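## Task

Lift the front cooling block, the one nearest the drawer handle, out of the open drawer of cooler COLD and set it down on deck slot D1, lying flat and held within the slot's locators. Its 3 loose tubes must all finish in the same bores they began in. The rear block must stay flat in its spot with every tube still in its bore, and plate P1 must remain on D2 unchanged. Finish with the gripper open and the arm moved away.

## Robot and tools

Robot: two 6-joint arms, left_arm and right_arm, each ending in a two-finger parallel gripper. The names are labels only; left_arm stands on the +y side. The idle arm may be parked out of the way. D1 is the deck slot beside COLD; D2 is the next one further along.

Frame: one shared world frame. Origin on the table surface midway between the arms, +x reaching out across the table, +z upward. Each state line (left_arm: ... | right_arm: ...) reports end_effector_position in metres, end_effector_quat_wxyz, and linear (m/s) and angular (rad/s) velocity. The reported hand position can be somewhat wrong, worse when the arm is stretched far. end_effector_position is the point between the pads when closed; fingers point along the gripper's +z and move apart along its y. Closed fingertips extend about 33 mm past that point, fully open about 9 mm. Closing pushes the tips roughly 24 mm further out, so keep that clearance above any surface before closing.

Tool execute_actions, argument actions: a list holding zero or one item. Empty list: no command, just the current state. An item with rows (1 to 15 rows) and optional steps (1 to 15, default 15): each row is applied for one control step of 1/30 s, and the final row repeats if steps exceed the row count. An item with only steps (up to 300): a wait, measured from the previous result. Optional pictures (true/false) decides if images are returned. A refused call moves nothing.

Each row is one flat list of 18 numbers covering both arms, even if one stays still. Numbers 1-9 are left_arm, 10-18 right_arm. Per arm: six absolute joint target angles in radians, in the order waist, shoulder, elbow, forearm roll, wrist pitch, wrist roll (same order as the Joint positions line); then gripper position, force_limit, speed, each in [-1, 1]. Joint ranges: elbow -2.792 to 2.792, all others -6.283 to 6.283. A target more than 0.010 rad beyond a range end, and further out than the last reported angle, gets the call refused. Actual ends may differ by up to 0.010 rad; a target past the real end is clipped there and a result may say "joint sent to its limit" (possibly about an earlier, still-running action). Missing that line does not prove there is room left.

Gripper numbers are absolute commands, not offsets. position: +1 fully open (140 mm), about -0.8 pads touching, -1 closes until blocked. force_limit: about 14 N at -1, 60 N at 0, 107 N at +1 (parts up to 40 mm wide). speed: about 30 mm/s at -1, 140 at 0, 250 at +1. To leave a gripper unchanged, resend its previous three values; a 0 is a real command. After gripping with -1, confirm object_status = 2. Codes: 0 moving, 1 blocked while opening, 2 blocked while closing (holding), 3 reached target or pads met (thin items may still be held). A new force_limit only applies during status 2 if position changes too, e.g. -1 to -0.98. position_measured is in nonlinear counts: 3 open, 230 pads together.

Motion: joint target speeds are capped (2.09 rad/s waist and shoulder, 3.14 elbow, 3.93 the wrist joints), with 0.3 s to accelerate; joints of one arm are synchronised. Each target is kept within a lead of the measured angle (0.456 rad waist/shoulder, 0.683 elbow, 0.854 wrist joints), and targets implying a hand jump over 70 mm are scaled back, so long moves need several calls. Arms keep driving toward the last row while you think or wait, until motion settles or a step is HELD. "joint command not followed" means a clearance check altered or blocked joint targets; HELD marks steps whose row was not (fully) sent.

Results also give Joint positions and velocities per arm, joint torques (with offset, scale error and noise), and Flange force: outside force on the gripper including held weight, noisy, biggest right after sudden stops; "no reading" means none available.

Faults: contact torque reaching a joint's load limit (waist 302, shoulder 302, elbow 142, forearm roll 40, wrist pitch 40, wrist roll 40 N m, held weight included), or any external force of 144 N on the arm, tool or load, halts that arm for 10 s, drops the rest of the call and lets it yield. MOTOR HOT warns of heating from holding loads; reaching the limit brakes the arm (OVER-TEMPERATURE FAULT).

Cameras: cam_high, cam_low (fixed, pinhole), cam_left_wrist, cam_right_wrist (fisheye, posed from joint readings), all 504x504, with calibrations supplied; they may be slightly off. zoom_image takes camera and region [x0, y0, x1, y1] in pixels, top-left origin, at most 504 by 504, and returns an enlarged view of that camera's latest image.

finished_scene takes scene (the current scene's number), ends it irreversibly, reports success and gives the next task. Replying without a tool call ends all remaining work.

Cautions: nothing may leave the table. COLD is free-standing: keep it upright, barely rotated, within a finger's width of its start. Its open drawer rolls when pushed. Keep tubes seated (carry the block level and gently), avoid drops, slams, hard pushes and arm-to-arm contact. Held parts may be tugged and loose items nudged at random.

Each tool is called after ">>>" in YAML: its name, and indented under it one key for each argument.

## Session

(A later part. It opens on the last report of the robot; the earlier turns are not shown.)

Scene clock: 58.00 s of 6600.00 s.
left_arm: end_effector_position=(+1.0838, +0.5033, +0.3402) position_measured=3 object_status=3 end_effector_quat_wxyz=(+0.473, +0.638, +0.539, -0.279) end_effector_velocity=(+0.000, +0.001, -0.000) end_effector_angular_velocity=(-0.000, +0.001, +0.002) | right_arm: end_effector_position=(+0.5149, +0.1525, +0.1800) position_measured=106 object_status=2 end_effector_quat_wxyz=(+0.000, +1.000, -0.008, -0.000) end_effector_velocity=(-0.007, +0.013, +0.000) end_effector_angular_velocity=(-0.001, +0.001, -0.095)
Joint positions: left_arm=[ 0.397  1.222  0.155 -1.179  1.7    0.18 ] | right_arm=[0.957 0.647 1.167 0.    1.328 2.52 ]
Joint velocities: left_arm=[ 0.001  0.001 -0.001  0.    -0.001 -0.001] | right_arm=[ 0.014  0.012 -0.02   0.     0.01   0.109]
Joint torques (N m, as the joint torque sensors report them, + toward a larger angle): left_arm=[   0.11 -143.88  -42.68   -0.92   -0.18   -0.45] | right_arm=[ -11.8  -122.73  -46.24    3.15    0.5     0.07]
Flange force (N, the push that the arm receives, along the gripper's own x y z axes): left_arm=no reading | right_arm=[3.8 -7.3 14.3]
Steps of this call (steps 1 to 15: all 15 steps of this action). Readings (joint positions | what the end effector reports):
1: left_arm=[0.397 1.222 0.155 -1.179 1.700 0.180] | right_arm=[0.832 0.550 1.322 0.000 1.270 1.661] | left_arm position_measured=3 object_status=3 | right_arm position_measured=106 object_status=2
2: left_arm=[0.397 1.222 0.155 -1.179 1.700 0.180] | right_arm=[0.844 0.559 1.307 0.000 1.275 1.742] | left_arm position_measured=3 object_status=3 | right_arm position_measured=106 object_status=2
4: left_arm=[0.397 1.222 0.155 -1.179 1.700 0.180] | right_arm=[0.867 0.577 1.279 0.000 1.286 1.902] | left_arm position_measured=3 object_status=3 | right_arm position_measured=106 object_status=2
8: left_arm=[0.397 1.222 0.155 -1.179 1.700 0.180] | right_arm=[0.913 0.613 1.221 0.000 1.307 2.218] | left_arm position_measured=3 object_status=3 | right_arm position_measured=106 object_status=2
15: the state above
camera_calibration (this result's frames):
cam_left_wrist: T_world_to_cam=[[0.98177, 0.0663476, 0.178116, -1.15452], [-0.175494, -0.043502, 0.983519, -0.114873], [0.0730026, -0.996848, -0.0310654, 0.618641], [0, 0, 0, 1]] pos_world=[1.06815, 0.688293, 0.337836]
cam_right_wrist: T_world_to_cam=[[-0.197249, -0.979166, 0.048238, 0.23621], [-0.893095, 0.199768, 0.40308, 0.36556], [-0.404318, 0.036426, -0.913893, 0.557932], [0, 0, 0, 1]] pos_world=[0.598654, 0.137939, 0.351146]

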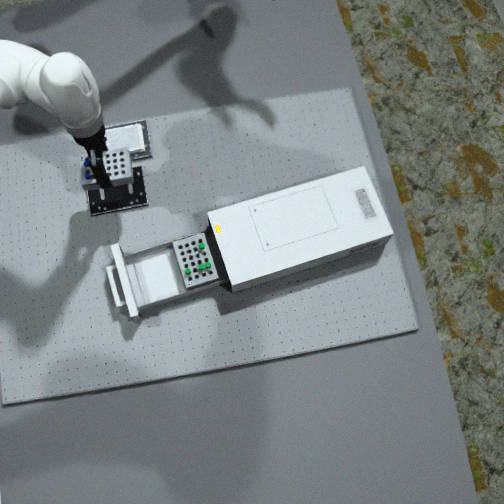

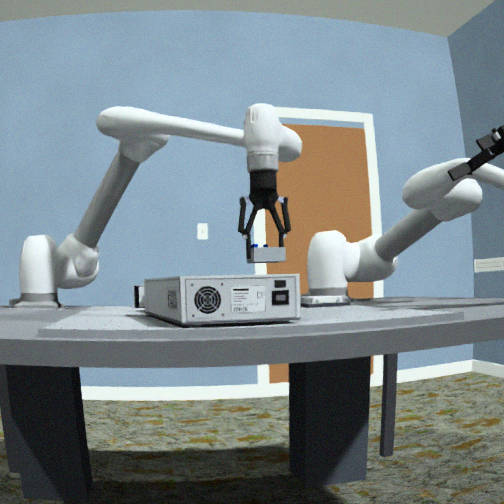

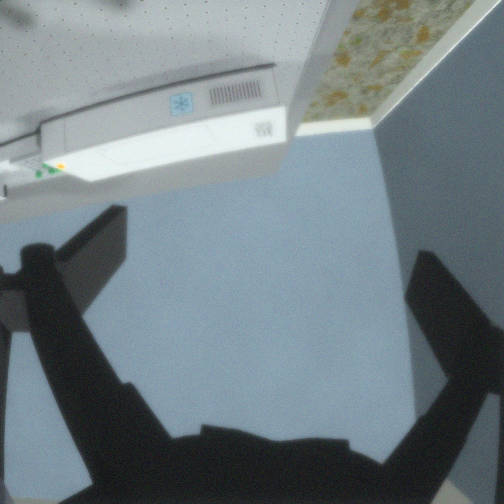

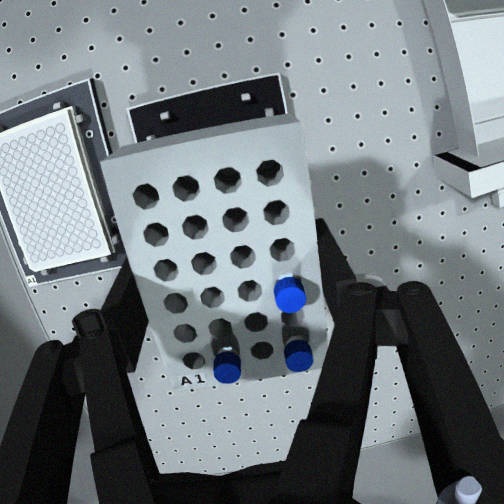

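>>> execute_actions:
  actions:
    - {"rows":[[0.397,1.222,0.155,-1.179,1.7,0.18,1,0,0,0.9571,0.65,1.1704,0,1.3212,2.524,-1,0.7,-0.8],[0.397,1.222,0.155,-1.179,1.7,0.18,1,0,0,0.9571,0.6523,1.1748,0,1.3145,2.524,-1,0.7,-0.8],[0.397,1.222,0.155,-1.179,1.7,0.18,1,0,0,0.9571,0.6571,1.1835,0,1.301,2.524,-1,0.7,-0.8],[0.397,1.222,0.155,-1.179,1.7,0.18,1,0,0,0.9571,0.6618,1.1923,0,1.2875,2.524,-1,0.7,-0.8],[0.397,1.222,0.155,-1.179,1.7,0.18,1,0,0,0.9571,0.6665,1.201,0,1.2741,2.524,-1,0.7,-0.8],[0.397,1.222,0.155,-1.179,1.7,0.18,1,0,0,0.9571,0.6713,1.2098,0,1.2605,2.524,-1,0.7,-0.8],[0.397,1.222,0.155,-1.179,1.7,0.18,1,0,0,0.9571,0.676,1.2185,0,1.2471,2.524,-1,0.7,-0.8],[0.397,1.222,0.155,-1.179,1.7,0.18,1,0,0,0.9571,0.6807,1.2273,0,1.2336,2.524,-1,0.7,-0.8],[0.397,1.222,0.155,-1.179,1.7,0.18,1,0,0,0.9571,0.6854,1.236,0,1.2202,2.524,-1,0.7,-0.8],[0.397,1.222,0.155,-1.179,1.7,0.18,1,0,0,0.9571,0.6902,1.2448,0,1.2066,2.524,-1,0.7,-0.8],[0.397,1.222,0.155,-1.179,1.7,0.18,1,0,0,0.9571,0.6925,1.2491,0,1.2,2.524,-1,0.7,-0.8],[0.397,1.222,0.155,-1.179,1.7,0.18,1,0,0,0.9571,0.6949,1.2535,0,1.1932,2.524,-1,0.7,-0.8]],"steps":15}
  pictures: false

>>> execute_actions:
  actions:
    - {"steps":8}

>>> zoom_image:
  camera: "cam_right_wrist"
  region: [60, 30, 380, 220]

>>> zoom_image:
  camera: "cam_high"
  region: [65, 110, 175, 230]

Scene clock: 68.73 s of 6600.00 s.
left_arm: end_effector_position=(+1.0838, +0.5033, +0.3402) position_measured=3 object_status=3 end_effector_quat_wxyz=(+0.473, +0.638, +0.539, -0.279) end_effector_velocity=(-0.000, -0.001, -0.000) end_effector_angular_velocity=(-0.001, +0.001, -0.002) | right_arm: end_effector_position=(+0.5148, +0.1530, +0.0930) position_measured=106 object_status=2 end_effector_quat_wxyz=(+0.000, +1.000, -0.010, -0.000) end_effector_velocity=(-0.000, +0.000, -0.051) end_effector_angular_velocity=(+0.007, -0.005, -0.000)
Joint positions: left_arm=[ 0.397  1.222  0.155 -1.179  1.7    0.18 ] | right_arm=[ 0.957  0.693  1.25  -0.     1.198  2.524]
Joint velocities: left_arm=[-0.001  0.     0.001 -0.001  0.001  0.   ] | right_arm=[ 0.     0.026  0.051  0.    -0.086  0.   ]
Joint torques (N m, as the joint torque sensors report them, + toward a larger angle): left_arm=[  -0.43 -144.79  -43.29   -1.     -0.17   -0.54] | right_arm=[   2.92 -140.26  -55.77    4.53   -0.27   -0.16]
Flange force (N, the push that the arm receives, along the gripper's own x y z axes): left_arm=no reading | right_arm=[3.2 -0.9 17.6]
Steps of this call (steps 1 to 15: the robot went on to your last target; steps 16 to 90: nothing new was sent; then 7.23 s passed at rest; steps 91 to 105: all 15 steps of this action). Readings (joint positions | what the end effector reports):
91: left_arm=[0.397 1.222 0.155 -1.179 1.700 0.180] | right_arm=[0.957 0.648 1.166 -0.000 1.328 2.524] | left_arm position_measured=3 object_status=3 | right_arm position_measured=106 object_status=2
92: left_arm=[0.397 1.222 0.155 -1.179 1.700 0.180] | right_arm=[0.957 0.648 1.167 -0.000 1.327 2.524] | left_arm position_measured=3 object_status=3 | right_arm position_measured=106 object_status=2
94: left_arm=[0.397 1.222 0.155 -1.179 1.700 0.180] | right_arm=[0.957 0.652 1.174 -0.000 1.315 2.524] | left_arm position_measured=3 object_status=3 | right_arm position_measured=106 object_status=2
98: left_arm=[0.397 1.222 0.155 -1.179 1.700 0.180] | right_arm=[0.957 0.668 1.203 -0.000 1.271 2.524] | left_arm position_measured=3 object_status=3 | right_arm position_measured=106 object_status=2
105: the state above

Scene clock: 69.00 s of 6600.00 s.
left_arm: end_effector_position=(+1.0838, +0.5033, +0.3402) position_measured=3 object_status=3 end_effector_quat_wxyz=(+0.473, +0.638, +0.539, -0.279) end_effector_velocity=(-0.000, -0.000, -0.001) end_effector_angular_velocity=(-0.000, +0.001, -0.000) | right_arm: end_effector_position=(+0.5147, +0.1529, +0.0902) position_measured=106 object_status=2 end_effector_quat_wxyz=(+0.000, +1.000, -0.010, +0.000) end_effector_velocity=(+0.001, +0.001, +0.000) end_effector_angular_velocity=(+0.002, -0.002, -0.000)
Joint positions: left_arm=[ 0.397  1.222  0.155 -1.179  1.7    0.18 ] | right_arm=[ 0.957  0.695  1.253 -0.     1.193  2.524]
Joint velocities: left_arm=[-0.     0.     0.001 -0.     0.    -0.   ] | right_arm=[-0.     0.    -0.001 -0.    -0.002 -0.   ]
Joint torques (N m, as the joint torque sensors report them, + toward a larger angle): left_arm=[   1.12 -145.02  -43.09   -0.93    0.13   -0.43] | right_arm=[   1.12 -118.92  -44.11    4.03   -0.17    0.05]
Flange force (N, the push that the arm receives, along the gripper's own x y z axes): left_arm=no reading | right_arm=[4.4 -5.0 11.9]
Steps of this call (steps 1 to 8: the robot went on to your last target). Readings (joint positions | what the end effector reports):
1: left_arm=[0.397 1.222 0.155 -1.179 1.700 0.180] | right_arm=[0.957 0.694 1.252 -0.000 1.196 2.524] | left_arm position_measured=3 object_status=3 | right_arm position_measured=106 object_status=2
2: left_arm=[0.397 1.222 0.155 -1.179 1.700 0.180] | right_arm=[0.957 0.694 1.252 -0.000 1.195 2.524] | left_arm position_measured=3 object_status=3 | right_arm position_measured=106 object_status=2
4: left_arm=[0.397 1.222 0.155 -1.179 1.700 0.180] | right_arm=[0.957 0.695 1.253 -0.000 1.194 2.524] | left_arm position_measured=3 object_status=3 | right_arm position_measured=106 object_status=2
8: the state above
camera_calibration (this result's frames):
cam_left_wrist: T_world_to_cam=[[0.98177, 0.0663476, 0.178116, -1.15452], [-0.175494, -0.0435019, 0.983519, -0.114873], [0.0730025, -0.996848, -0.0310653, 0.618641], [0, 0, 0, 1]] pos_world=[1.06815, 0.688293, 0.337836]
cam_right_wrist: T_world_to_cam=[[-0.200572, -0.978495, 0.0481422, 0.242516], [-0.892473, 0.202765, 0.402961, 0.400773], [-0.404057, 0.0378571, -0.91395, 0.475429], [0, 0, 0, 1]] pos_world=[0.598421, 0.13804, 0.261347]

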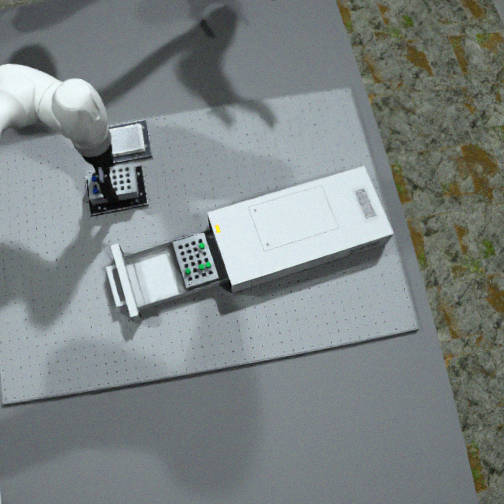

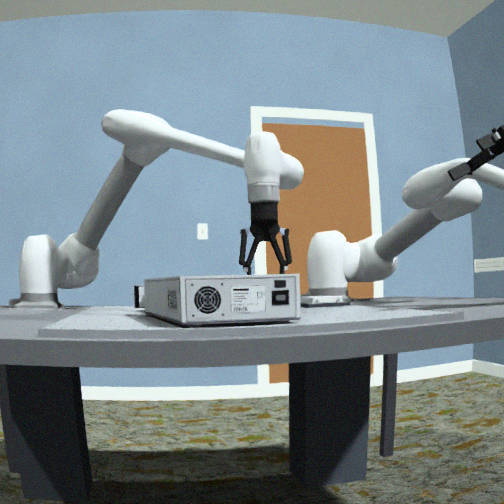

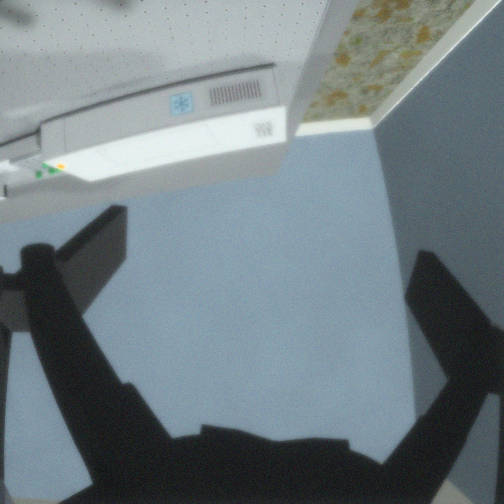

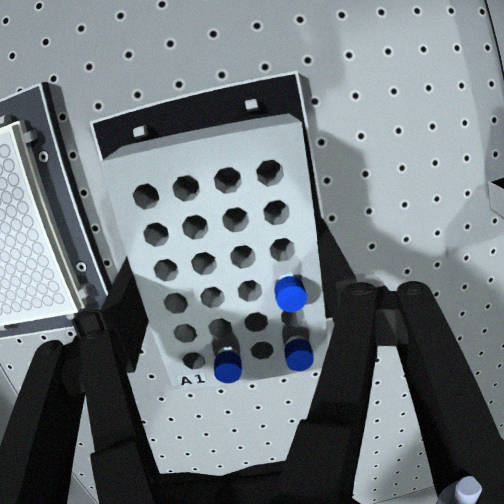

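Region (60, 30, 380, 220) of cam_right_wrist's 504x504 image, scaled by 1.575, with more detail than that image has; it fills the top 299 rows of this view, and the rest is white.

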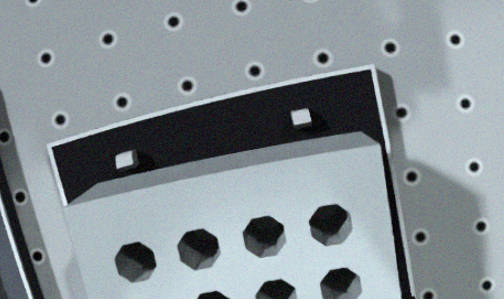

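Region (65, 110, 175, 230) of cam_high's 504x504 image, scaled by 4.200, with more detail than that image has; it fills the left 462 columns of this view, and the rest is white.

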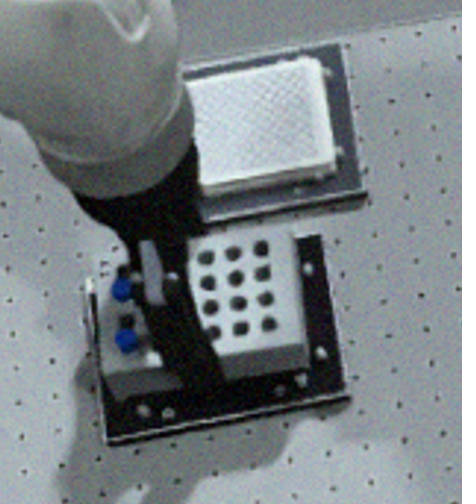

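>>> execute_actions:
  actions:
    - {"rows":[[0.397,1.222,0.155,-1.179,1.7,0.18,1,0,0,0.9576,0.6975,1.2535,0,1.1906,2.514,-1,0.7,-0.8],[0.397,1.222,0.155,-1.179,1.7,0.18,1,0,0,0.9576,0.7001,1.2536,0,1.1879,2.504,-1,0.7,-0.8],[0.397,1.222,0.155,-1.179,1.7,0.18,1,0,0,0.9576,0.7027,1.2537,0,1.1852,2.494,-1,0.7,-0.8],[0.397,1.222,0.155,-1.179,1.7,0.18,1,0,0,0.9576,0.7053,1.2538,0,1.1825,2.484,-1,0.7,-0.8],[0.397,1.222,0.155,-1.179,1.7,0.18,1,0,0,0.9576,0.7079,1.2538,0,1.1799,2.4765,-1,0.7,-0.8]],"steps":15}

>>> zoom_image:
  camera: "cam_right_wrist"
  region: [60, 30, 380, 220]

>>> zoom_image:
  camera: "cam_high"
  region: [65, 150, 175, 230]

Scene clock: 77.17 s of 6600.00 s.
left_arm: end_effector_position=(+1.0838, +0.5033, +0.3402) position_measured=3 object_status=3 end_effector_quat_wxyz=(+0.473, +0.638, +0.539, -0.279) end_effector_velocity=(-0.000, +0.000, +0.001) end_effector_angular_velocity=(+0.001, -0.001, +0.000) | right_arm: end_effector_position=(+0.5163, +0.1558, +0.0780) position_measured=106 object_status=2 end_effector_quat_wxyz=(+0.000, +1.000, +0.014, -0.000) end_effector_velocity=(-0.000, +0.000, -0.002) end_effector_angular_velocity=(-0.002, +0.001, +0.002)
Joint positions: left_arm=[ 0.397  1.222  0.155 -1.179  1.7    0.18 ] | right_arm=[0.958 0.708 1.254 0.    1.18  2.477]
Joint velocities: left_arm=[ 0.    -0.    -0.001  0.001 -0.    -0.   ] | right_arm=[ 0.001  0.003 -0.    -0.     0.    -0.001]
Joint torques (N m, as the joint torque sensors report them, + toward a larger angle): left_arm=[  -0.26 -143.03  -43.67   -0.81   -0.34   -0.65] | right_arm=[   1.71 -121.17  -44.06    3.89    0.21   -0.27]
Flange force (N, the push that the arm receives, along the gripper's own x y z axes): left_arm=no reading | right_arm=[6.5 -6.3 14.9]
Steps of this call (steps 1 to 15: the robot went on to your last target; steps 16 to 90: nothing new was sent; then 4.67 s passed at rest; steps 91 to 105: all 15 steps of this action). Readings (joint positions | what the end effector reports):
91: left_arm=[0.397 1.222 0.155 -1.179 1.700 0.180] | right_arm=[0.957 0.695 1.254 0.000 1.193 2.524] | left_arm position_measured=3 object_status=3 | right_arm position_measured=106 object_status=2
92: left_arm=[0.397 1.222 0.155 -1.179 1.700 0.180] | right_arm=[0.957 0.696 1.254 0.000 1.192 2.521] | left_arm position_measured=3 object_status=3 | right_arm position_measured=106 object_status=2
94: left_arm=[0.397 1.222 0.155 -1.179 1.700 0.180] | right_arm=[0.957 0.699 1.254 0.000 1.189 2.508] | left_arm position_measured=3 object_status=3 | right_arm position_measured=106 object_status=2
98: left_arm=[0.397 1.222 0.155 -1.179 1.700 0.180] | right_arm=[0.958 0.707 1.254 0.000 1.181 2.481] | left_arm position_measured=3 object_status=3 | right_arm position_measured=106 object_status=2
105: the state above
camera_calibration (this result's frames):
cam_left_wrist: T_world_to_cam=[[0.98177, 0.0663476, 0.178116, -1.15452], [-0.175494, -0.043502, 0.983519, -0.114873], [0.0730025, -0.996848, -0.0310654, 0.618641], [0, 0, 0, 1]] pos_world=[1.06815, 0.688293, 0.337836]
cam_right_wrist: T_world_to_cam=[[-0.153549, -0.986965, 0.0481968, 0.22333], [-0.901089, 0.159873, 0.403088, 0.417614], [-0.405539, 0.0184641, -0.913891, 0.468609], [0, 0, 0, 1]] pos_world=[0.600639, 0.145001, 0.249159]

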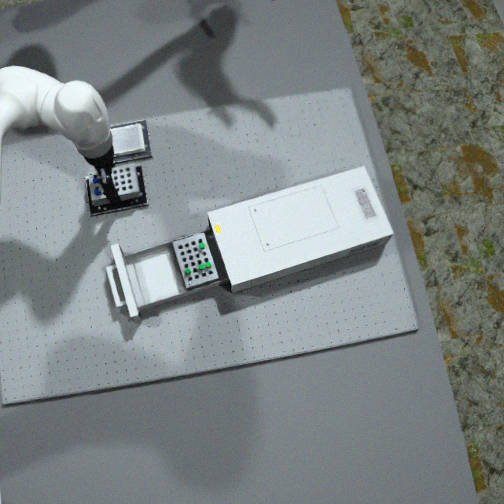

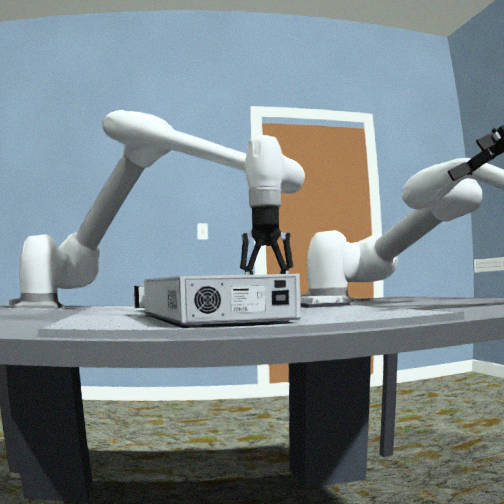

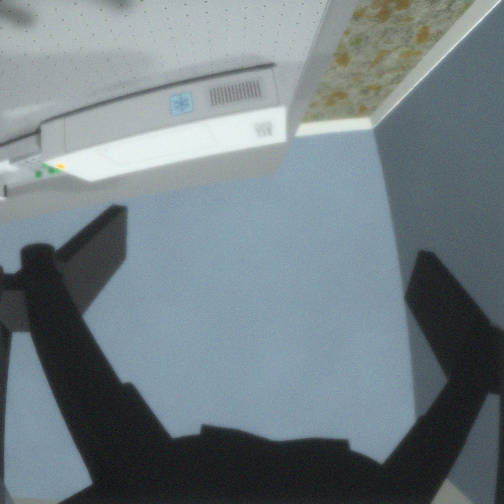

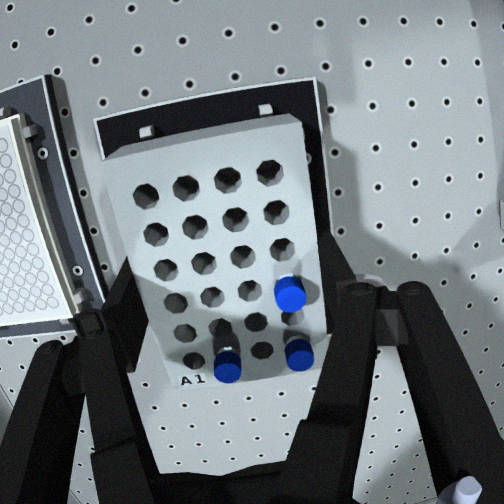

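Region (60, 30, 380, 220) of cam_right_wrist's 504x504 image, scaled by 1.575, with more detail than that image has; it fills the top 299 rows of this view, and the rest is white.

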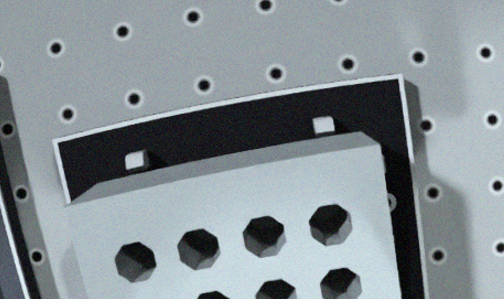

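Region (65, 150, 175, 230) of cam_high's 504x504 image, scaled by 4.582, with more detail than that image has; it fills the top 367 rows of this view, and the rest is white.

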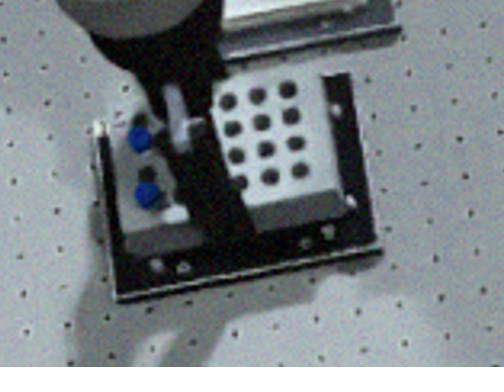

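>>> execute_actions:
  actions:
    - {"rows":[[0.397,1.222,0.155,-1.179,1.7,0.18,1,0,0,0.9576,0.7086,1.255,0,1.178,2.483,-1,0.7,-0.8],[0.397,1.222,0.155,-1.179,1.7,0.18,1,0,0,0.9576,0.7092,1.2558,0,1.1766,2.483,-1,0.7,-0.8],[0.397,1.222,0.155,-1.179,1.7,0.18,1,0,0,0.9576,0.7099,1.2566,0,1.1751,2.483,-1,0.7,-0.8],[0.397,1.222,0.155,-1.179,1.7,0.18,1,0,0,0.9576,0.7105,1.2573,0,1.1738,2.483,-1,0.7,-0.8],[0.397,1.222,0.155,-1.179,1.7,0.18,1,0,0,0.9576,0.7112,1.2581,0,1.1723,2.483,-1,0.7,-0.8],[0.397,1.222,0.155,-1.179,1.7,0.18,1,0,0,0.9576,0.7119,1.2589,0,1.1708,2.483,-1,0.7,-0.8],[0.397,1.222,0.155,-1.179,1.7,0.18,1,0,0,0.9576,0.7125,1.2596,0,1.1695,2.483,-1,0.7,-0.8],[0.397,1.222,0.155,-1.179,1.7,0.18,1,0,0,0.9576,0.7132,1.2604,0,1.168,2.483,-1,0.7,-0.8]],"steps":15}

>>> zoom_image:
  camera: "cam_right_wrist"
  region: [60, 30, 380, 220]

Scene clock: 86.43 s of 6600.00 s.
left_arm: end_effector_position=(+1.0838, +0.5033, +0.3402) position_measured=3 object_status=3 end_effector_quat_wxyz=(+0.473, +0.638, +0.539, -0.279) end_effector_velocity=(+0.000, -0.000, -0.000) end_effector_angular_velocity=(+0.001, +0.002, +0.000) | right_arm: end_effector_position=(+0.5161, +0.1559, +0.0699) position_measured=106 object_status=2 end_effector_quat_wxyz=(+0.000, +1.000, +0.011, -0.000) end_effector_velocity=(-0.000, +0.000, -0.002) end_effector_angular_velocity=(+0.000, -0.000, +0.001)
Joint positions: left_arm=[ 0.397  1.222  0.155 -1.179  1.7    0.18 ] | right_arm=[0.958 0.713 1.26  0.    1.168 2.483]
Joint velocities: left_arm=[-0.001  0.    -0.     0.001  0.    -0.002] | right_arm=[ 0.     0.001  0.001 -0.    -0.003 -0.001]
Joint torques (N m, as the joint torque sensors report them, + toward a larger angle): left_arm=[   0.45 -144.69  -42.8    -0.94   -0.15   -0.56] | right_arm=[-16.63 -98.51 -41.5   -1.91  -7.45  -0.81]
Flange force (N, the push that the arm receives, along the gripper's own x y z axes): left_arm=no reading | right_arm=[-21.9 -2.5 -13.3]
Steps of this call (steps 1 to 15: the robot went on to your last target; steps 16 to 90: nothing new was sent; then 5.77 s passed at rest; steps 91 to 105: all 15 steps of this action). Readings (joint positions | what the end effector reports):
91: left_arm=[0.397 1.222 0.155 -1.179 1.700 0.180] | right_arm=[0.958 0.708 1.254 -0.000 1.180 2.476] | left_arm position_measured=3 object_status=3 | right_arm position_measured=106 object_status=2
92: left_arm=[0.397 1.222 0.155 -1.179 1.700 0.180] | right_arm=[0.958 0.708 1.254 -0.000 1.179 2.478] | left_arm position_measured=3 object_status=3 | right_arm position_measured=106 object_status=2
94: left_arm=[0.397 1.222 0.155 -1.179 1.700 0.180] | right_arm=[0.958 0.709 1.255 -0.000 1.177 2.481] | left_arm position_measured=3 object_status=3 | right_arm position_measured=106 object_status=2
98: left_arm=[0.397 1.222 0.155 -1.179 1.700 0.180] | right_arm=[0.958 0.712 1.258 -0.000 1.172 2.483] | left_arm position_measured=3 object_status=3 | right_arm position_measured=106 object_status=2
105: the state above
camera_calibration (this result's frames):
cam_left_wrist: T_world_to_cam=[[0.98177, 0.0663477, 0.178116, -1.15452], [-0.175494, -0.043502, 0.983519, -0.114873], [0.0730026, -0.996848, -0.0310654, 0.618641], [0, 0, 0, 1]] pos_world=[1.06815, 0.688293, 0.337836]
cam_right_wrist: T_world_to_cam=[[-0.159747, -0.98598, 0.0482089, 0.226745], [-0.900012, 0.165533, 0.403209, 0.419229], [-0.405536, 0.0210228, -0.913837, 0.460719], [0, 0, 0, 1]] pos_world=[0.600371, 0.144484, 0.241054]

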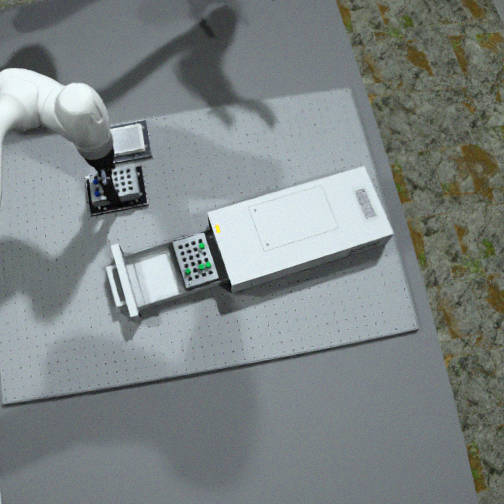

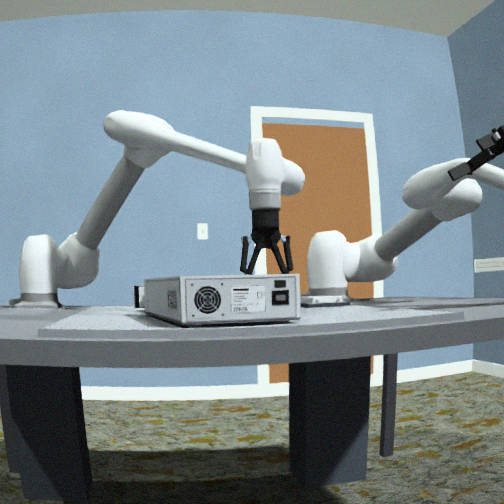

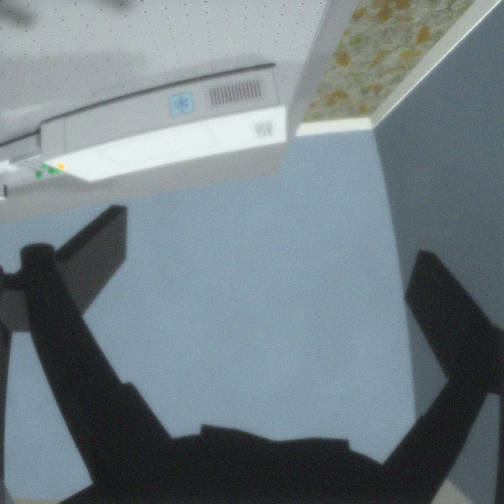

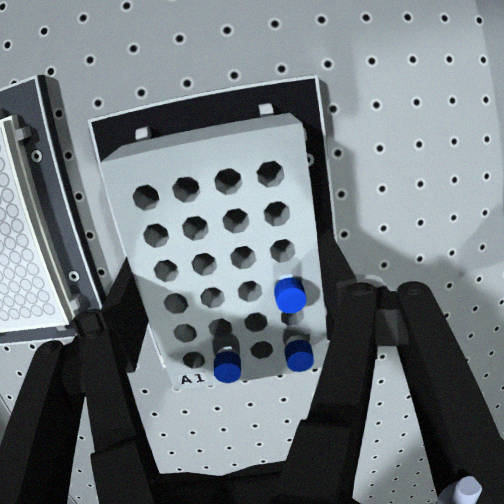

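Region (60, 30, 380, 220) of cam_right_wrist's 504x504 image, scaled by 1.575, with more detail than that image has; it fills the top 299 rows of this view, and the rest is white.

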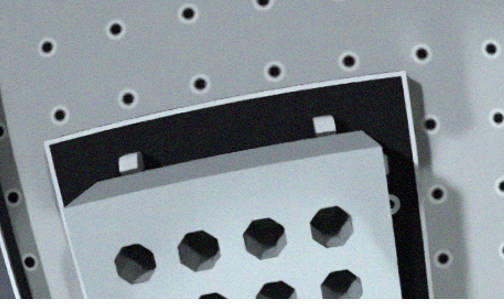

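>>> execute_actions:
  actions:
    - {"rows":[[0.397,1.222,0.155,-1.179,1.7,0.18,1,0,0,0.9585,0.7122,1.2621,0,1.1673,2.4839,-1,0.7,-0.8],[0.397,1.222,0.155,-1.179,1.7,0.18,1,0,0,0.9585,0.7122,1.2621,0,1.1673,2.4839,-1,0.7,-0.8],[0.397,1.222,0.155,-1.179,1.7,0.18,1,0,0,0.9594,0.7113,1.2638,0,1.1665,2.4848,-1,0.7,-0.8]],"steps":12}
  pictures: false

>>> execute_actions:
  actions:
    - {"rows":[[0.397,1.222,0.155,-1.179,1.7,0.18,1,0,0,0.9594,0.712,1.2646,0,1.165,2.4848,-1,0.7,-0.8],[0.397,1.222,0.155,-1.179,1.7,0.18,1,0,0,0.9594,0.712,1.2646,0,1.165,2.4848,-1,0.7,-0.8],[0.397,1.222,0.155,-1.179,1.7,0.18,1,0,0,0.9594,0.7126,1.2653,0,1.1637,2.4848,-1,0.7,-0.8]],"steps":12}
  pictures: false

Scene clock: 92.03 s of 6600.00 s.
left_arm: end_effector_position=(+1.0838, +0.5033, +0.3402) position_measured=3 object_status=3 end_effector_quat_wxyz=(+0.473, +0.638, +0.539, -0.279) end_effector_velocity=(+0.000, -0.001, -0.000) end_effector_angular_velocity=(-0.001, -0.001, -0.001) | right_arm: end_effector_position=(+0.5146, +0.1557, +0.0696) position_measured=106 object_status=2 end_effector_quat_wxyz=(-0.000, +1.000, +0.011, +0.000) end_effector_velocity=(-0.001, +0.001, +0.001) end_effector_angular_velocity=(+0.002, +0.001, -0.001)
Joint positions: left_arm=[ 0.397  1.222  0.155 -1.179  1.7    0.18 ] | right_arm=[ 0.959  0.711  1.264 -0.     1.166  2.485]
Joint velocities: left_arm=[-0.001  0.     0.    -0.001 -0.     0.001] | right_arm=[ 0.    -0.001 -0.001  0.002  0.001  0.   ]
Joint torques (N m, as the joint torque sensors report them, + toward a larger angle): left_arm=[   0.06 -144.04  -42.81   -1.16   -0.04   -0.52] | right_arm=[   8.44 -121.09  -42.36    7.33    1.45   -0.16]
Flange force (N, the push that the arm receives, along the gripper's own x y z axes): left_arm=no reading | right_arm=[13.9 -3.4 15.8]
Steps of this call (steps 1 to 15: the robot went on to your last target; steps 16 to 90: nothing new was sent; then 2.20 s passed at rest; steps 91 to 102: all 12 steps of this action). Readings (joint positions | what the end effector reports):
91: left_arm=[0.397 1.222 0.155 -1.179 1.700 0.180] | right_arm=[0.958 0.713 1.260 0.000 1.168 2.483] | left_arm position_measured=3 object_status=3 | right_arm position_measured=106 object_status=2
92: left_arm=[0.397 1.222 0.155 -1.179 1.700 0.180] | right_arm=[0.958 0.713 1.261 0.000 1.168 2.483] | left_arm position_measured=3 object_status=3 | right_arm position_measured=106 object_status=2
94: left_arm=[0.397 1.222 0.155 -1.179 1.700 0.180] | right_arm=[0.958 0.712 1.262 -0.000 1.167 2.484] | left_arm position_measured=3 object_status=3 | right_arm position_measured=106 object_status=2
98: left_arm=[0.397 1.222 0.155 -1.179 1.700 0.180] | right_arm=[0.959 0.712 1.264 -0.001 1.166 2.485] | left_arm position_measured=3 object_status=3 | right_arm position_measured=106 object_status=2
102: the state above

Scene clock: 92.43 s of 6600.00 s.
left_arm: end_effector_position=(+1.0838, +0.5033, +0.3402) position_measured=3 object_status=3 end_effector_quat_wxyz=(+0.473, +0.638, +0.539, -0.279) end_effector_velocity=(+0.000, +0.000, -0.000) end_effector_angular_velocity=(+0.000, +0.001, +0.001) | right_arm: end_effector_position=(+0.5142, +0.1557, +0.0678) position_measured=106 object_status=2 end_effector_quat_wxyz=(-0.000, +1.000, +0.011, +0.000) end_effector_velocity=(-0.001, -0.000, -0.002) end_effector_angular_velocity=(-0.003, +0.002, +0.000)
Joint positions: left_arm=[ 0.397  1.222  0.155 -1.179  1.7    0.18 ] | right_arm=[ 0.959  0.713  1.265 -0.     1.164  2.485]
Joint velocities: left_arm=[ 0.    -0.     0.001  0.    -0.001 -0.001] | right_arm=[0.001 0.002 0.001 0.    0.001 0.   ]
Joint torques (N m, as the joint torque sensors report them, + toward a larger angle): left_arm=[   1.13 -143.37  -42.43   -0.98   -0.19   -0.47] | right_arm=[  21.91 -110.44  -31.39   10.39    5.67    0.05]
Flange force (N, the push that the arm receives, along the gripper's own x y z axes): left_arm=no reading | right_arm=[30.2 -1.2 6.7]
Steps of this call (steps 1 to 12: all 12 steps of this action). Readings (joint positions | what the end effector reports):
1: left_arm=[0.397 1.222 0.155 -1.179 1.700 0.180] | right_arm=[0.959 0.711 1.264 -0.000 1.166 2.485] | left_arm position_measured=3 object_status=3 | right_arm position_measured=106 object_status=2
2: left_arm=[0.397 1.222 0.155 -1.179 1.700 0.180] | right_arm=[0.959 0.711 1.264 -0.000 1.166 2.485] | left_arm position_measured=3 object_status=3 | right_arm position_measured=106 object_status=2
4: left_arm=[0.397 1.222 0.155 -1.179 1.700 0.180] | right_arm=[0.959 0.712 1.264 -0.000 1.165 2.485] | left_arm position_measured=3 object_status=3 | right_arm position_measured=106 object_status=2
8: left_arm=[0.397 1.222 0.155 -1.179 1.700 0.180] | right_arm=[0.959 0.712 1.265 -0.000 1.164 2.485] | left_arm position_measured=3 object_status=3 | right_arm position_measured=106 object_status=2
12: the state above

Inside the pins now, pressing the −x side. Back +1 mm x, then down 2 mm.

>>> execute_actions:
  actions:
    - {"rows":[[0.397,1.222,0.155,-1.179,1.7,0.18,1,0,0,0.9585,0.7135,1.2636,0,1.1645,2.4839,-1,0.7,-0.8],[0.397,1.222,0.155,-1.179,1.7,0.18,1,0,0,0.9585,0.7135,1.2636,0,1.1645,2.4839,-1,0.7,-0.8],[0.397,1.222,0.155,-1.179,1.7,0.18,1,0,0,0.9585,0.7135,1.2636,0,1.1645,2.4839,-1,0.7,-0.8],[0.397,1.222,0.155,-1.179,1.7,0.18,1,0,0,0.9585,0.7135,1.2636,0,1.1645,2.4839,-1,0.7,-0.8],[0.397,1.222,0.155,-1.179,1.7,0.18,1,0,0,0.9585,0.7142,1.2644,0,1.163,2.4839,-1,0.7,-0.8],[0.397,1.222,0.155,-1.179,1.7,0.18,1,0,0,0.9585,0.7142,1.2644,0,1.163,2.4839,-1,0.7,-0.8],[0.397,1.222,0.155,-1.179,1.7,0.18,1,0,0,0.9585,0.7148,1.2651,0,1.1617,2.4839,-1,0.7,-0.8]],"steps":15}
  pictures: false

Scene clock: 98.23 s of 6600.00 s.
left_arm: end_effector_position=(+1.0838, +0.5033, +0.3402) position_measured=3 object_status=3 end_effector_quat_wxyz=(+0.473, +0.638, +0.539, -0.279) end_effector_velocity=(-0.000, +0.000, +0.001) end_effector_angular_velocity=(-0.001, -0.000, +0.000) | right_arm: end_effector_position=(+0.5150, +0.1558, +0.0658) position_measured=106 object_status=2 end_effector_quat_wxyz=(+0.000, +1.000, +0.011, -0.000) end_effector_velocity=(+0.000, -0.000, -0.000) end_effector_angular_velocity=(+0.001, -0.001, +0.000)
Joint positions: left_arm=[ 0.397  1.222  0.155 -1.179  1.7    0.18 ] | right_arm=[0.959 0.715 1.265 0.    1.162 2.484]
Joint velocities: left_arm=[ 0.001 -0.    -0.    -0.001  0.    -0.   ] | right_arm=[-0.    -0.001  0.002 -0.001 -0.002 -0.   ]
Joint torques (N m, as the joint torque sensors report them, + toward a larger angle): left_arm=[   0.77 -142.63  -43.24   -1.16   -0.17   -0.58] | right_arm=[   5.73 -119.3   -43.03    4.23    0.79   -0.08]
Flange force (N, the push that the arm receives, along the gripper's own x y z axes): left_arm=no reading | right_arm=[8.5 -1.4 13.7]
Steps of this call (steps 1 to 15: the robot went on to your last target; steps 16 to 90: nothing new was sent; then 2.30 s passed at rest; steps 91 to 105: all 15 steps of this action). Readings (joint positions | what the end effector reports):
91: left_arm=[0.397 1.222 0.155 -1.179 1.700 0.180] | right_arm=[0.959 0.713 1.265 -0.000 1.164 2.485] | left_arm position_measured=3 object_status=3 | right_arm position_measured=106 object_status=2
92: left_arm=[0.397 1.222 0.155 -1.179 1.700 0.180] | right_arm=[0.959 0.713 1.265 0.000 1.164 2.485] | left_arm position_measured=3 object_status=3 | right_arm position_measured=106 object_status=2
94: left_arm=[0.397 1.222 0.155 -1.179 1.700 0.180] | right_arm=[0.959 0.713 1.264 0.000 1.164 2.484] | left_arm position_measured=3 object_status=3 | right_arm position_measured=106 object_status=2
98: left_arm=[0.397 1.222 0.155 -1.179 1.700 0.180] | right_arm=[0.959 0.714 1.264 0.000 1.164 2.484] | left_arm position_measured=3 object_status=3 | right_arm position_measured=106 object_status=2
105: the state above

>>> execute_actions:
  actions:
    - {"rows":[[0.397,1.222,0.155,-1.179,1.7,0.18,1,0,0,0.9585,0.7153,1.2657,0,1.1606,2.4839,-1,0.7,-0.8],[0.397,1.222,0.155,-1.179,1.7,0.18,1,0,0,0.9585,0.7153,1.2657,0,1.1606,2.4839,-1,0.7,-0.8],[0.397,1.222,0.155,-1.179,1.7,0.18,1,0,0,0.9585,0.7158,1.2663,0,1.1595,2.4839,-1,0.7,-0.8]],"steps":12}
  pictures: false

Scene clock: 101.73 s of 6600.00 s.
left_arm: end_effector_position=(+1.0838, +0.5033, +0.3402) position_measured=3 object_status=3 end_effector_quat_wxyz=(+0.473, +0.638, +0.539, -0.279) end_effector_velocity=(-0.000, +0.000, -0.000) end_effector_angular_velocity=(+0.000, +0.001, -0.001) | right_arm: end_effector_position=(+0.5153, +0.1557, +0.0644) position_measured=106 object_status=2 end_effector_quat_wxyz=(-0.000, +1.000, +0.011, +0.000) end_effector_velocity=(+0.000, +0.000, -0.001) end_effector_angular_velocity=(-0.001, +0.001, +0.000)
Joint positions: left_arm=[ 0.397  1.222  0.155 -1.179  1.7    0.18 ] | right_arm=[ 0.958  0.716  1.266 -0.     1.159  2.484]
Joint velocities: left_arm=[0.    0.    0.    0.    0.001 0.   ] | right_arm=[ 0.     0.002 -0.001 -0.     0.001 -0.   ]
Joint torques (N m, as the joint torque sensors report them, + toward a larger angle): left_arm=[   0.25 -144.32  -43.35   -1.05   -0.3    -0.5 ] | right_arm=[   7.38 -100.42  -31.11    4.03    1.18    0.32]
Flange force (N, the push that the arm receives, along the gripper's own x y z axes): left_arm=no reading | right_arm=[12.4 -2.7 -7.6]
Steps of this call (steps 1 to 15: the robot went on to your last target; steps 16 to 90: nothing new was sent; then 0.10 s passed at rest; steps 91 to 102: all 12 steps of this action). Readings (joint positions | what the end effector reports):
91: left_arm=[0.397 1.222 0.155 -1.179 1.700 0.180] | right_arm=[0.958 0.715 1.265 -0.000 1.162 2.484] | left_arm position_measured=3 object_status=3 | right_arm position_measured=106 object_status=2
92: left_arm=[0.397 1.222 0.155 -1.179 1.700 0.180] | right_arm=[0.959 0.715 1.265 -0.000 1.161 2.484] | left_arm position_measured=3 object_status=3 | right_arm position_measured=106 object_status=2
94: left_arm=[0.397 1.222 0.155 -1.179 1.700 0.180] | right_arm=[0.958 0.715 1.265 -0.000 1.160 2.484] | left_arm position_measured=3 object_status=3 | right_arm position_measured=106 object_status=2
98: left_arm=[0.397 1.222 0.155 -1.179 1.700 0.180] | right_arm=[0.958 0.715 1.266 -0.000 1.160 2.484] | left_arm position_measured=3 object_status=3 | right_arm position_measured=106 object_status=2
102: the state above

>>> execute_actions:
  actions:
    - {"rows":[[0.397,1.222,0.155,-1.179,1.7,0.18,1,0,0,0.9585,0.7158,1.2663,0,1.1595,2.4839,0.45,0,-0.5]],"steps":13}
  pictures: false

>>> execute_actions:
  actions:
    - {"rows":[[0.397,1.222,0.155,-1.179,1.7,0.18,1,0,0,0.9585,0.699,1.2465,0,1.1961,2.4839,0.45,0,-0.5],[0.397,1.222,0.155,-1.179,1.7,0.18,1,0,0,0.9585,0.699,1.2465,0,1.1961,2.4839,0.45,0,-0.5],[0.397,1.222,0.155,-1.179,1.7,0.18,1,0,0,0.9585,0.699,1.2465,0,1.1961,2.4839,0.45,0,-0.5],[0.397,1.222,0.155,-1.179,1.7,0.18,1,0,0,0.9585,0.65,1.162,0,1.3296,2.4839,0.45,0,-0.5]],"steps":12}
  pictures: false

>>> execute_actions:
  actions:
    - {"rows":[[0.397,1.222,0.155,-1.179,1.7,0.18,1,0,0,0.9585,0.6,1.0,0,1.54,2.4839,0.45,0,-0.5]],"steps":15}

Scene clock: 106.00 s of 6600.00 s.
left_arm: end_effector_position=(+1.0838, +0.5033, +0.3402) position_measured=3 object_status=3 end_effector_quat_wxyz=(+0.473, +0.638, +0.539, -0.279) end_effector_velocity=(-0.000, +0.000, -0.000) end_effector_angular_velocity=(-0.000, -0.001, -0.001) | right_arm: end_effector_position=(+0.5150, +0.1557, +0.0642) position_measured=72 object_status=0 end_effector_quat_wxyz=(+0.000, +1.000, +0.011, -0.000) end_effector_velocity=(-0.000, +0.001, +0.001) end_effector_angular_velocity=(+0.001, -0.001, +0.001)
Joint positions: left_arm=[ 0.397  1.222  0.155 -1.179  1.7    0.18 ] | right_arm=[0.959 0.716 1.266 0.    1.16  2.484]
Joint velocities: left_arm=[ 0.     0.     0.    -0.     0.     0.001] | right_arm=[ 0.001 -0.    -0.001 -0.    -0.    -0.   ]
Joint torques (N m, as the joint torque sensors report them, + toward a larger angle): left_arm=[   0.39 -143.6   -43.4    -1.05    0.     -0.43] | right_arm=[  -0.04 -112.57  -40.08    3.8    -0.18   -0.25]
Flange force (N, the push that the arm receives, along the gripper's own x y z axes): left_arm=no reading | right_arm=[2.0 -4.0 4.9]
Steps of this call (steps 1 to 15: the robot went on to your last target; steps 16 to 90: nothing new was sent; then 0.83 s passed at rest; steps 91 to 103: all 13 steps of this action). Readings (joint positions | what the end effector reports):
91: left_arm=[0.397 1.222 0.155 -1.179 1.700 0.180] | right_arm=[0.959 0.716 1.266 0.000 1.159 2.484] | left_arm position_measured=3 object_status=3 | right_arm position_measured=106 object_status=0
92: left_arm=[0.397 1.222 0.155 -1.179 1.700 0.180] | right_arm=[0.959 0.716 1.266 0.000 1.160 2.484] | left_arm position_measured=3 object_status=3 | right_arm position_measured=106 object_status=0
94: left_arm=[0.397 1.222 0.155 -1.179 1.700 0.180] | right_arm=[0.959 0.716 1.266 0.000 1.160 2.484] | left_arm position_measured=3 object_status=3 | right_arm position_measured=94 object_status=0
98: left_arm=[0.397 1.222 0.155 -1.179 1.700 0.180] | right_arm=[0.959 0.716 1.266 0.000 1.160 2.484] | left_arm position_measured=3 object_status=3 | right_arm position_measured=75 object_status=0
103: the state above

Scene clock: 106.40 s of 6600.00 s.
left_arm: end_effector_position=(+1.0838, +0.5033, +0.3402) position_measured=3 object_status=3 end_effector_quat_wxyz=(+0.473, +0.638, +0.539, -0.279) end_effector_velocity=(-0.000, -0.001, +0.000) end_effector_angular_velocity=(-0.000, +0.000, -0.001) | right_arm: end_effector_position=(+0.5144, +0.1550, +0.1774) position_measured=72 object_status=3 end_effector_quat_wxyz=(-0.000, +1.000, +0.011, -0.000) end_effector_velocity=(-0.004, -0.006, +0.036) end_effector_angular_velocity=(-0.014, +0.010, -0.001)
Joint positions: left_arm=[ 0.397  1.222  0.155 -1.179  1.7    0.18 ] | right_arm=[0.959 0.651 1.165 0.    1.326 2.484]
Joint velocities: left_arm=[-0.001 -0.    -0.    -0.    -0.    -0.001] | right_arm=[-0.001 -0.017 -0.037 -0.     0.072 -0.   ]
Joint torques (N m, as the joint torque sensors report them, + toward a larger angle): left_arm=[   1.05 -144.06  -42.87   -0.65   -0.06   -0.63] | right_arm=[  0.84 -91.06 -35.04   2.75  -0.42   0.49]
Flange force (N, the push that the arm receives, along the gripper's own x y z axes): left_arm=no reading | right_arm=[4.3 -1.7 5.0]
Steps of this call (steps 1 to 12: all 12 steps of this action). Readings (joint positions | what the end effector reports):
1: left_arm=[0.397 1.222 0.155 -1.179 1.700 0.180] | right_arm=[0.959 0.716 1.266 0.000 1.160 2.484] | left_arm position_measured=3 object_status=3 | right_arm position_measured=72 object_status=0
2: left_arm=[0.397 1.222 0.155 -1.179 1.700 0.180] | right_arm=[0.959 0.713 1.262 -0.000 1.168 2.484] | left_arm position_measured=3 object_status=3 | right_arm position_measured=72 object_status=3
4: left_arm=[0.397 1.222 0.155 -1.179 1.700 0.180] | right_arm=[0.959 0.702 1.250 0.000 1.188 2.484] | left_arm position_measured=3 object_status=3 | right_arm position_measured=72 object_status=3
8: left_arm=[0.397 1.222 0.155 -1.179 1.700 0.180] | right_arm=[0.959 0.669 1.194 0.000 1.278 2.484] | left_arm position_measured=3 object_status=3 | right_arm position_measured=72 object_status=3
12: the state above

Scene clock: 106.90 s of 6600.00 s.
left_arm: end_effector_position=(+1.0838, +0.5033, +0.3402) position_measured=3 object_status=3 end_effector_quat_wxyz=(+0.473, +0.638, +0.539, -0.279) end_effector_velocity=(+0.000, -0.001, +0.001) end_effector_angular_velocity=(-0.001, -0.001, -0.001) | right_arm: end_effector_position=(+0.5093, +0.1479, +0.3147) position_measured=72 object_status=3 end_effector_quat_wxyz=(-0.001, +1.000, +0.011, +0.000) end_effector_velocity=(-0.000, -0.001, +0.009) end_effector_angular_velocity=(+0.002, -0.001, +0.000)
Joint positions: left_arm=[ 0.397  1.222  0.155 -1.179  1.7    0.18 ] | right_arm=[ 0.959  0.6    1.001 -0.     1.539  2.484]
Joint velocities: left_arm=[-0.001 -0.    -0.    -0.001 -0.001  0.   ] | right_arm=[-0.    -0.003 -0.012  0.     0.012 -0.001]
Joint torques (N m, as the joint torque sensors report them, + toward a larger angle): left_arm=[   0.27 -144.29  -43.16   -0.98    0.14   -0.51] | right_arm=[   2.55 -105.81  -42.69    3.57    0.03    0.15]
Flange force (N, the push that the arm receives, along the gripper's own x y z axes): left_arm=no reading | right_arm=[7.1 -4.6 3.2]
Steps of this call (steps 1 to 15: all 15 steps of this action). Readings (joint positions | what the end effector reports):
1: left_arm=[0.397 1.222 0.155 -1.179 1.700 0.180] | right_arm=[0.959 0.651 1.163 0.000 1.328 2.484] | left_arm position_measured=3 object_status=3 | right_arm position_measured=72 object_status=3
2: left_arm=[0.397 1.222 0.155 -1.179 1.700 0.180] | right_arm=[0.959 0.649 1.156 -0.000 1.338 2.484] | left_arm position_measured=3 object_status=3 | right_arm position_measured=72 object_status=3
4: left_arm=[0.397 1.222 0.155 -1.179 1.700 0.180] | right_arm=[0.959 0.636 1.115 -0.000 1.391 2.484] | left_arm position_measured=3 object_status=3 | right_arm position_measured=72 object_status=3
8: left_arm=[0.397 1.222 0.155 -1.179 1.700 0.180] | right_arm=[0.959 0.612 1.037 0.000 1.491 2.484] | left_arm position_measured=3 object_status=3 | right_arm position_measured=72 object_status=3
15: the state above
camera_calibration (this result's frames):
cam_left_wrist: T_world_to_cam=[[0.98177, 0.0663477, 0.178116, -1.15452], [-0.175494, -0.043502, 0.983519, -0.114873], [0.0730026, -0.996848, -0.0310653, 0.618641], [0, 0, 0, 1]] pos_world=[1.06815, 0.688293, 0.337836]
cam_right_wrist: T_world_to_cam=[[-0.15976, -0.986037, 0.0469846, 0.206419], [-0.900416, 0.165067, 0.402497, 0.316259], [-0.404633, 0.0219973, -0.914215, 0.681332], [0, 0, 0, 1]] pos_world=[0.593431, 0.136346, 0.485891]

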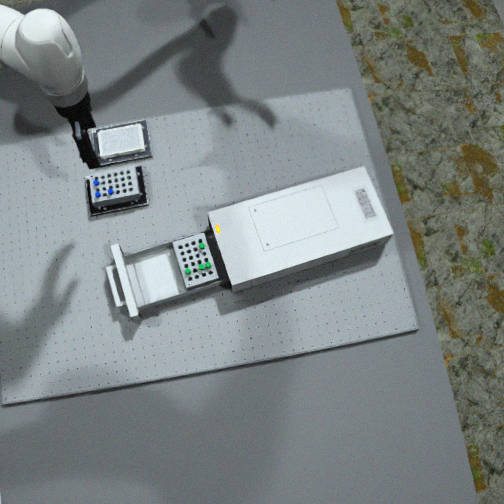

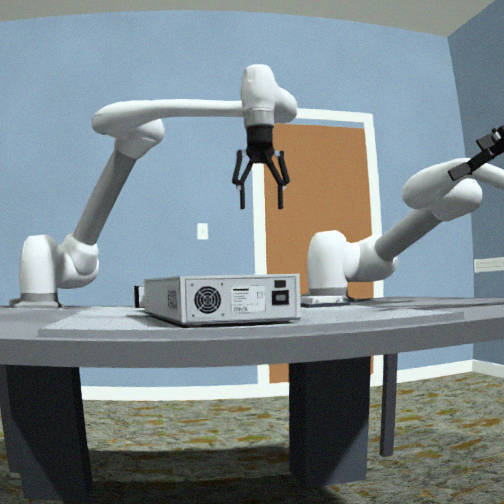

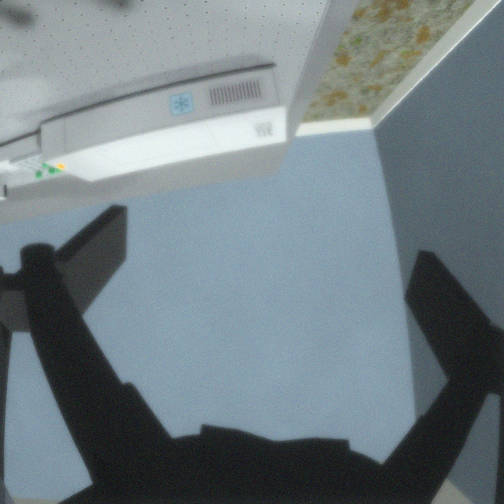

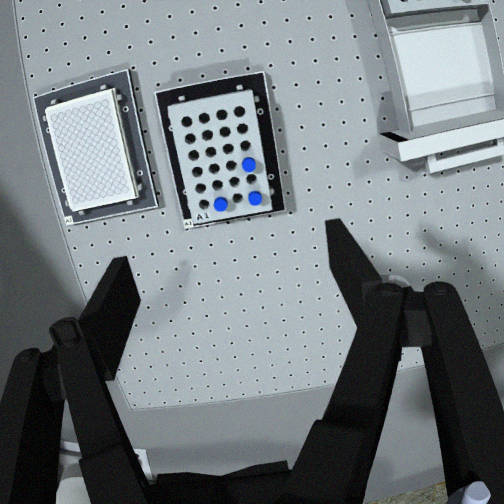

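>>> finished_scene:
  scene: 2

The scene is finished: the task was done.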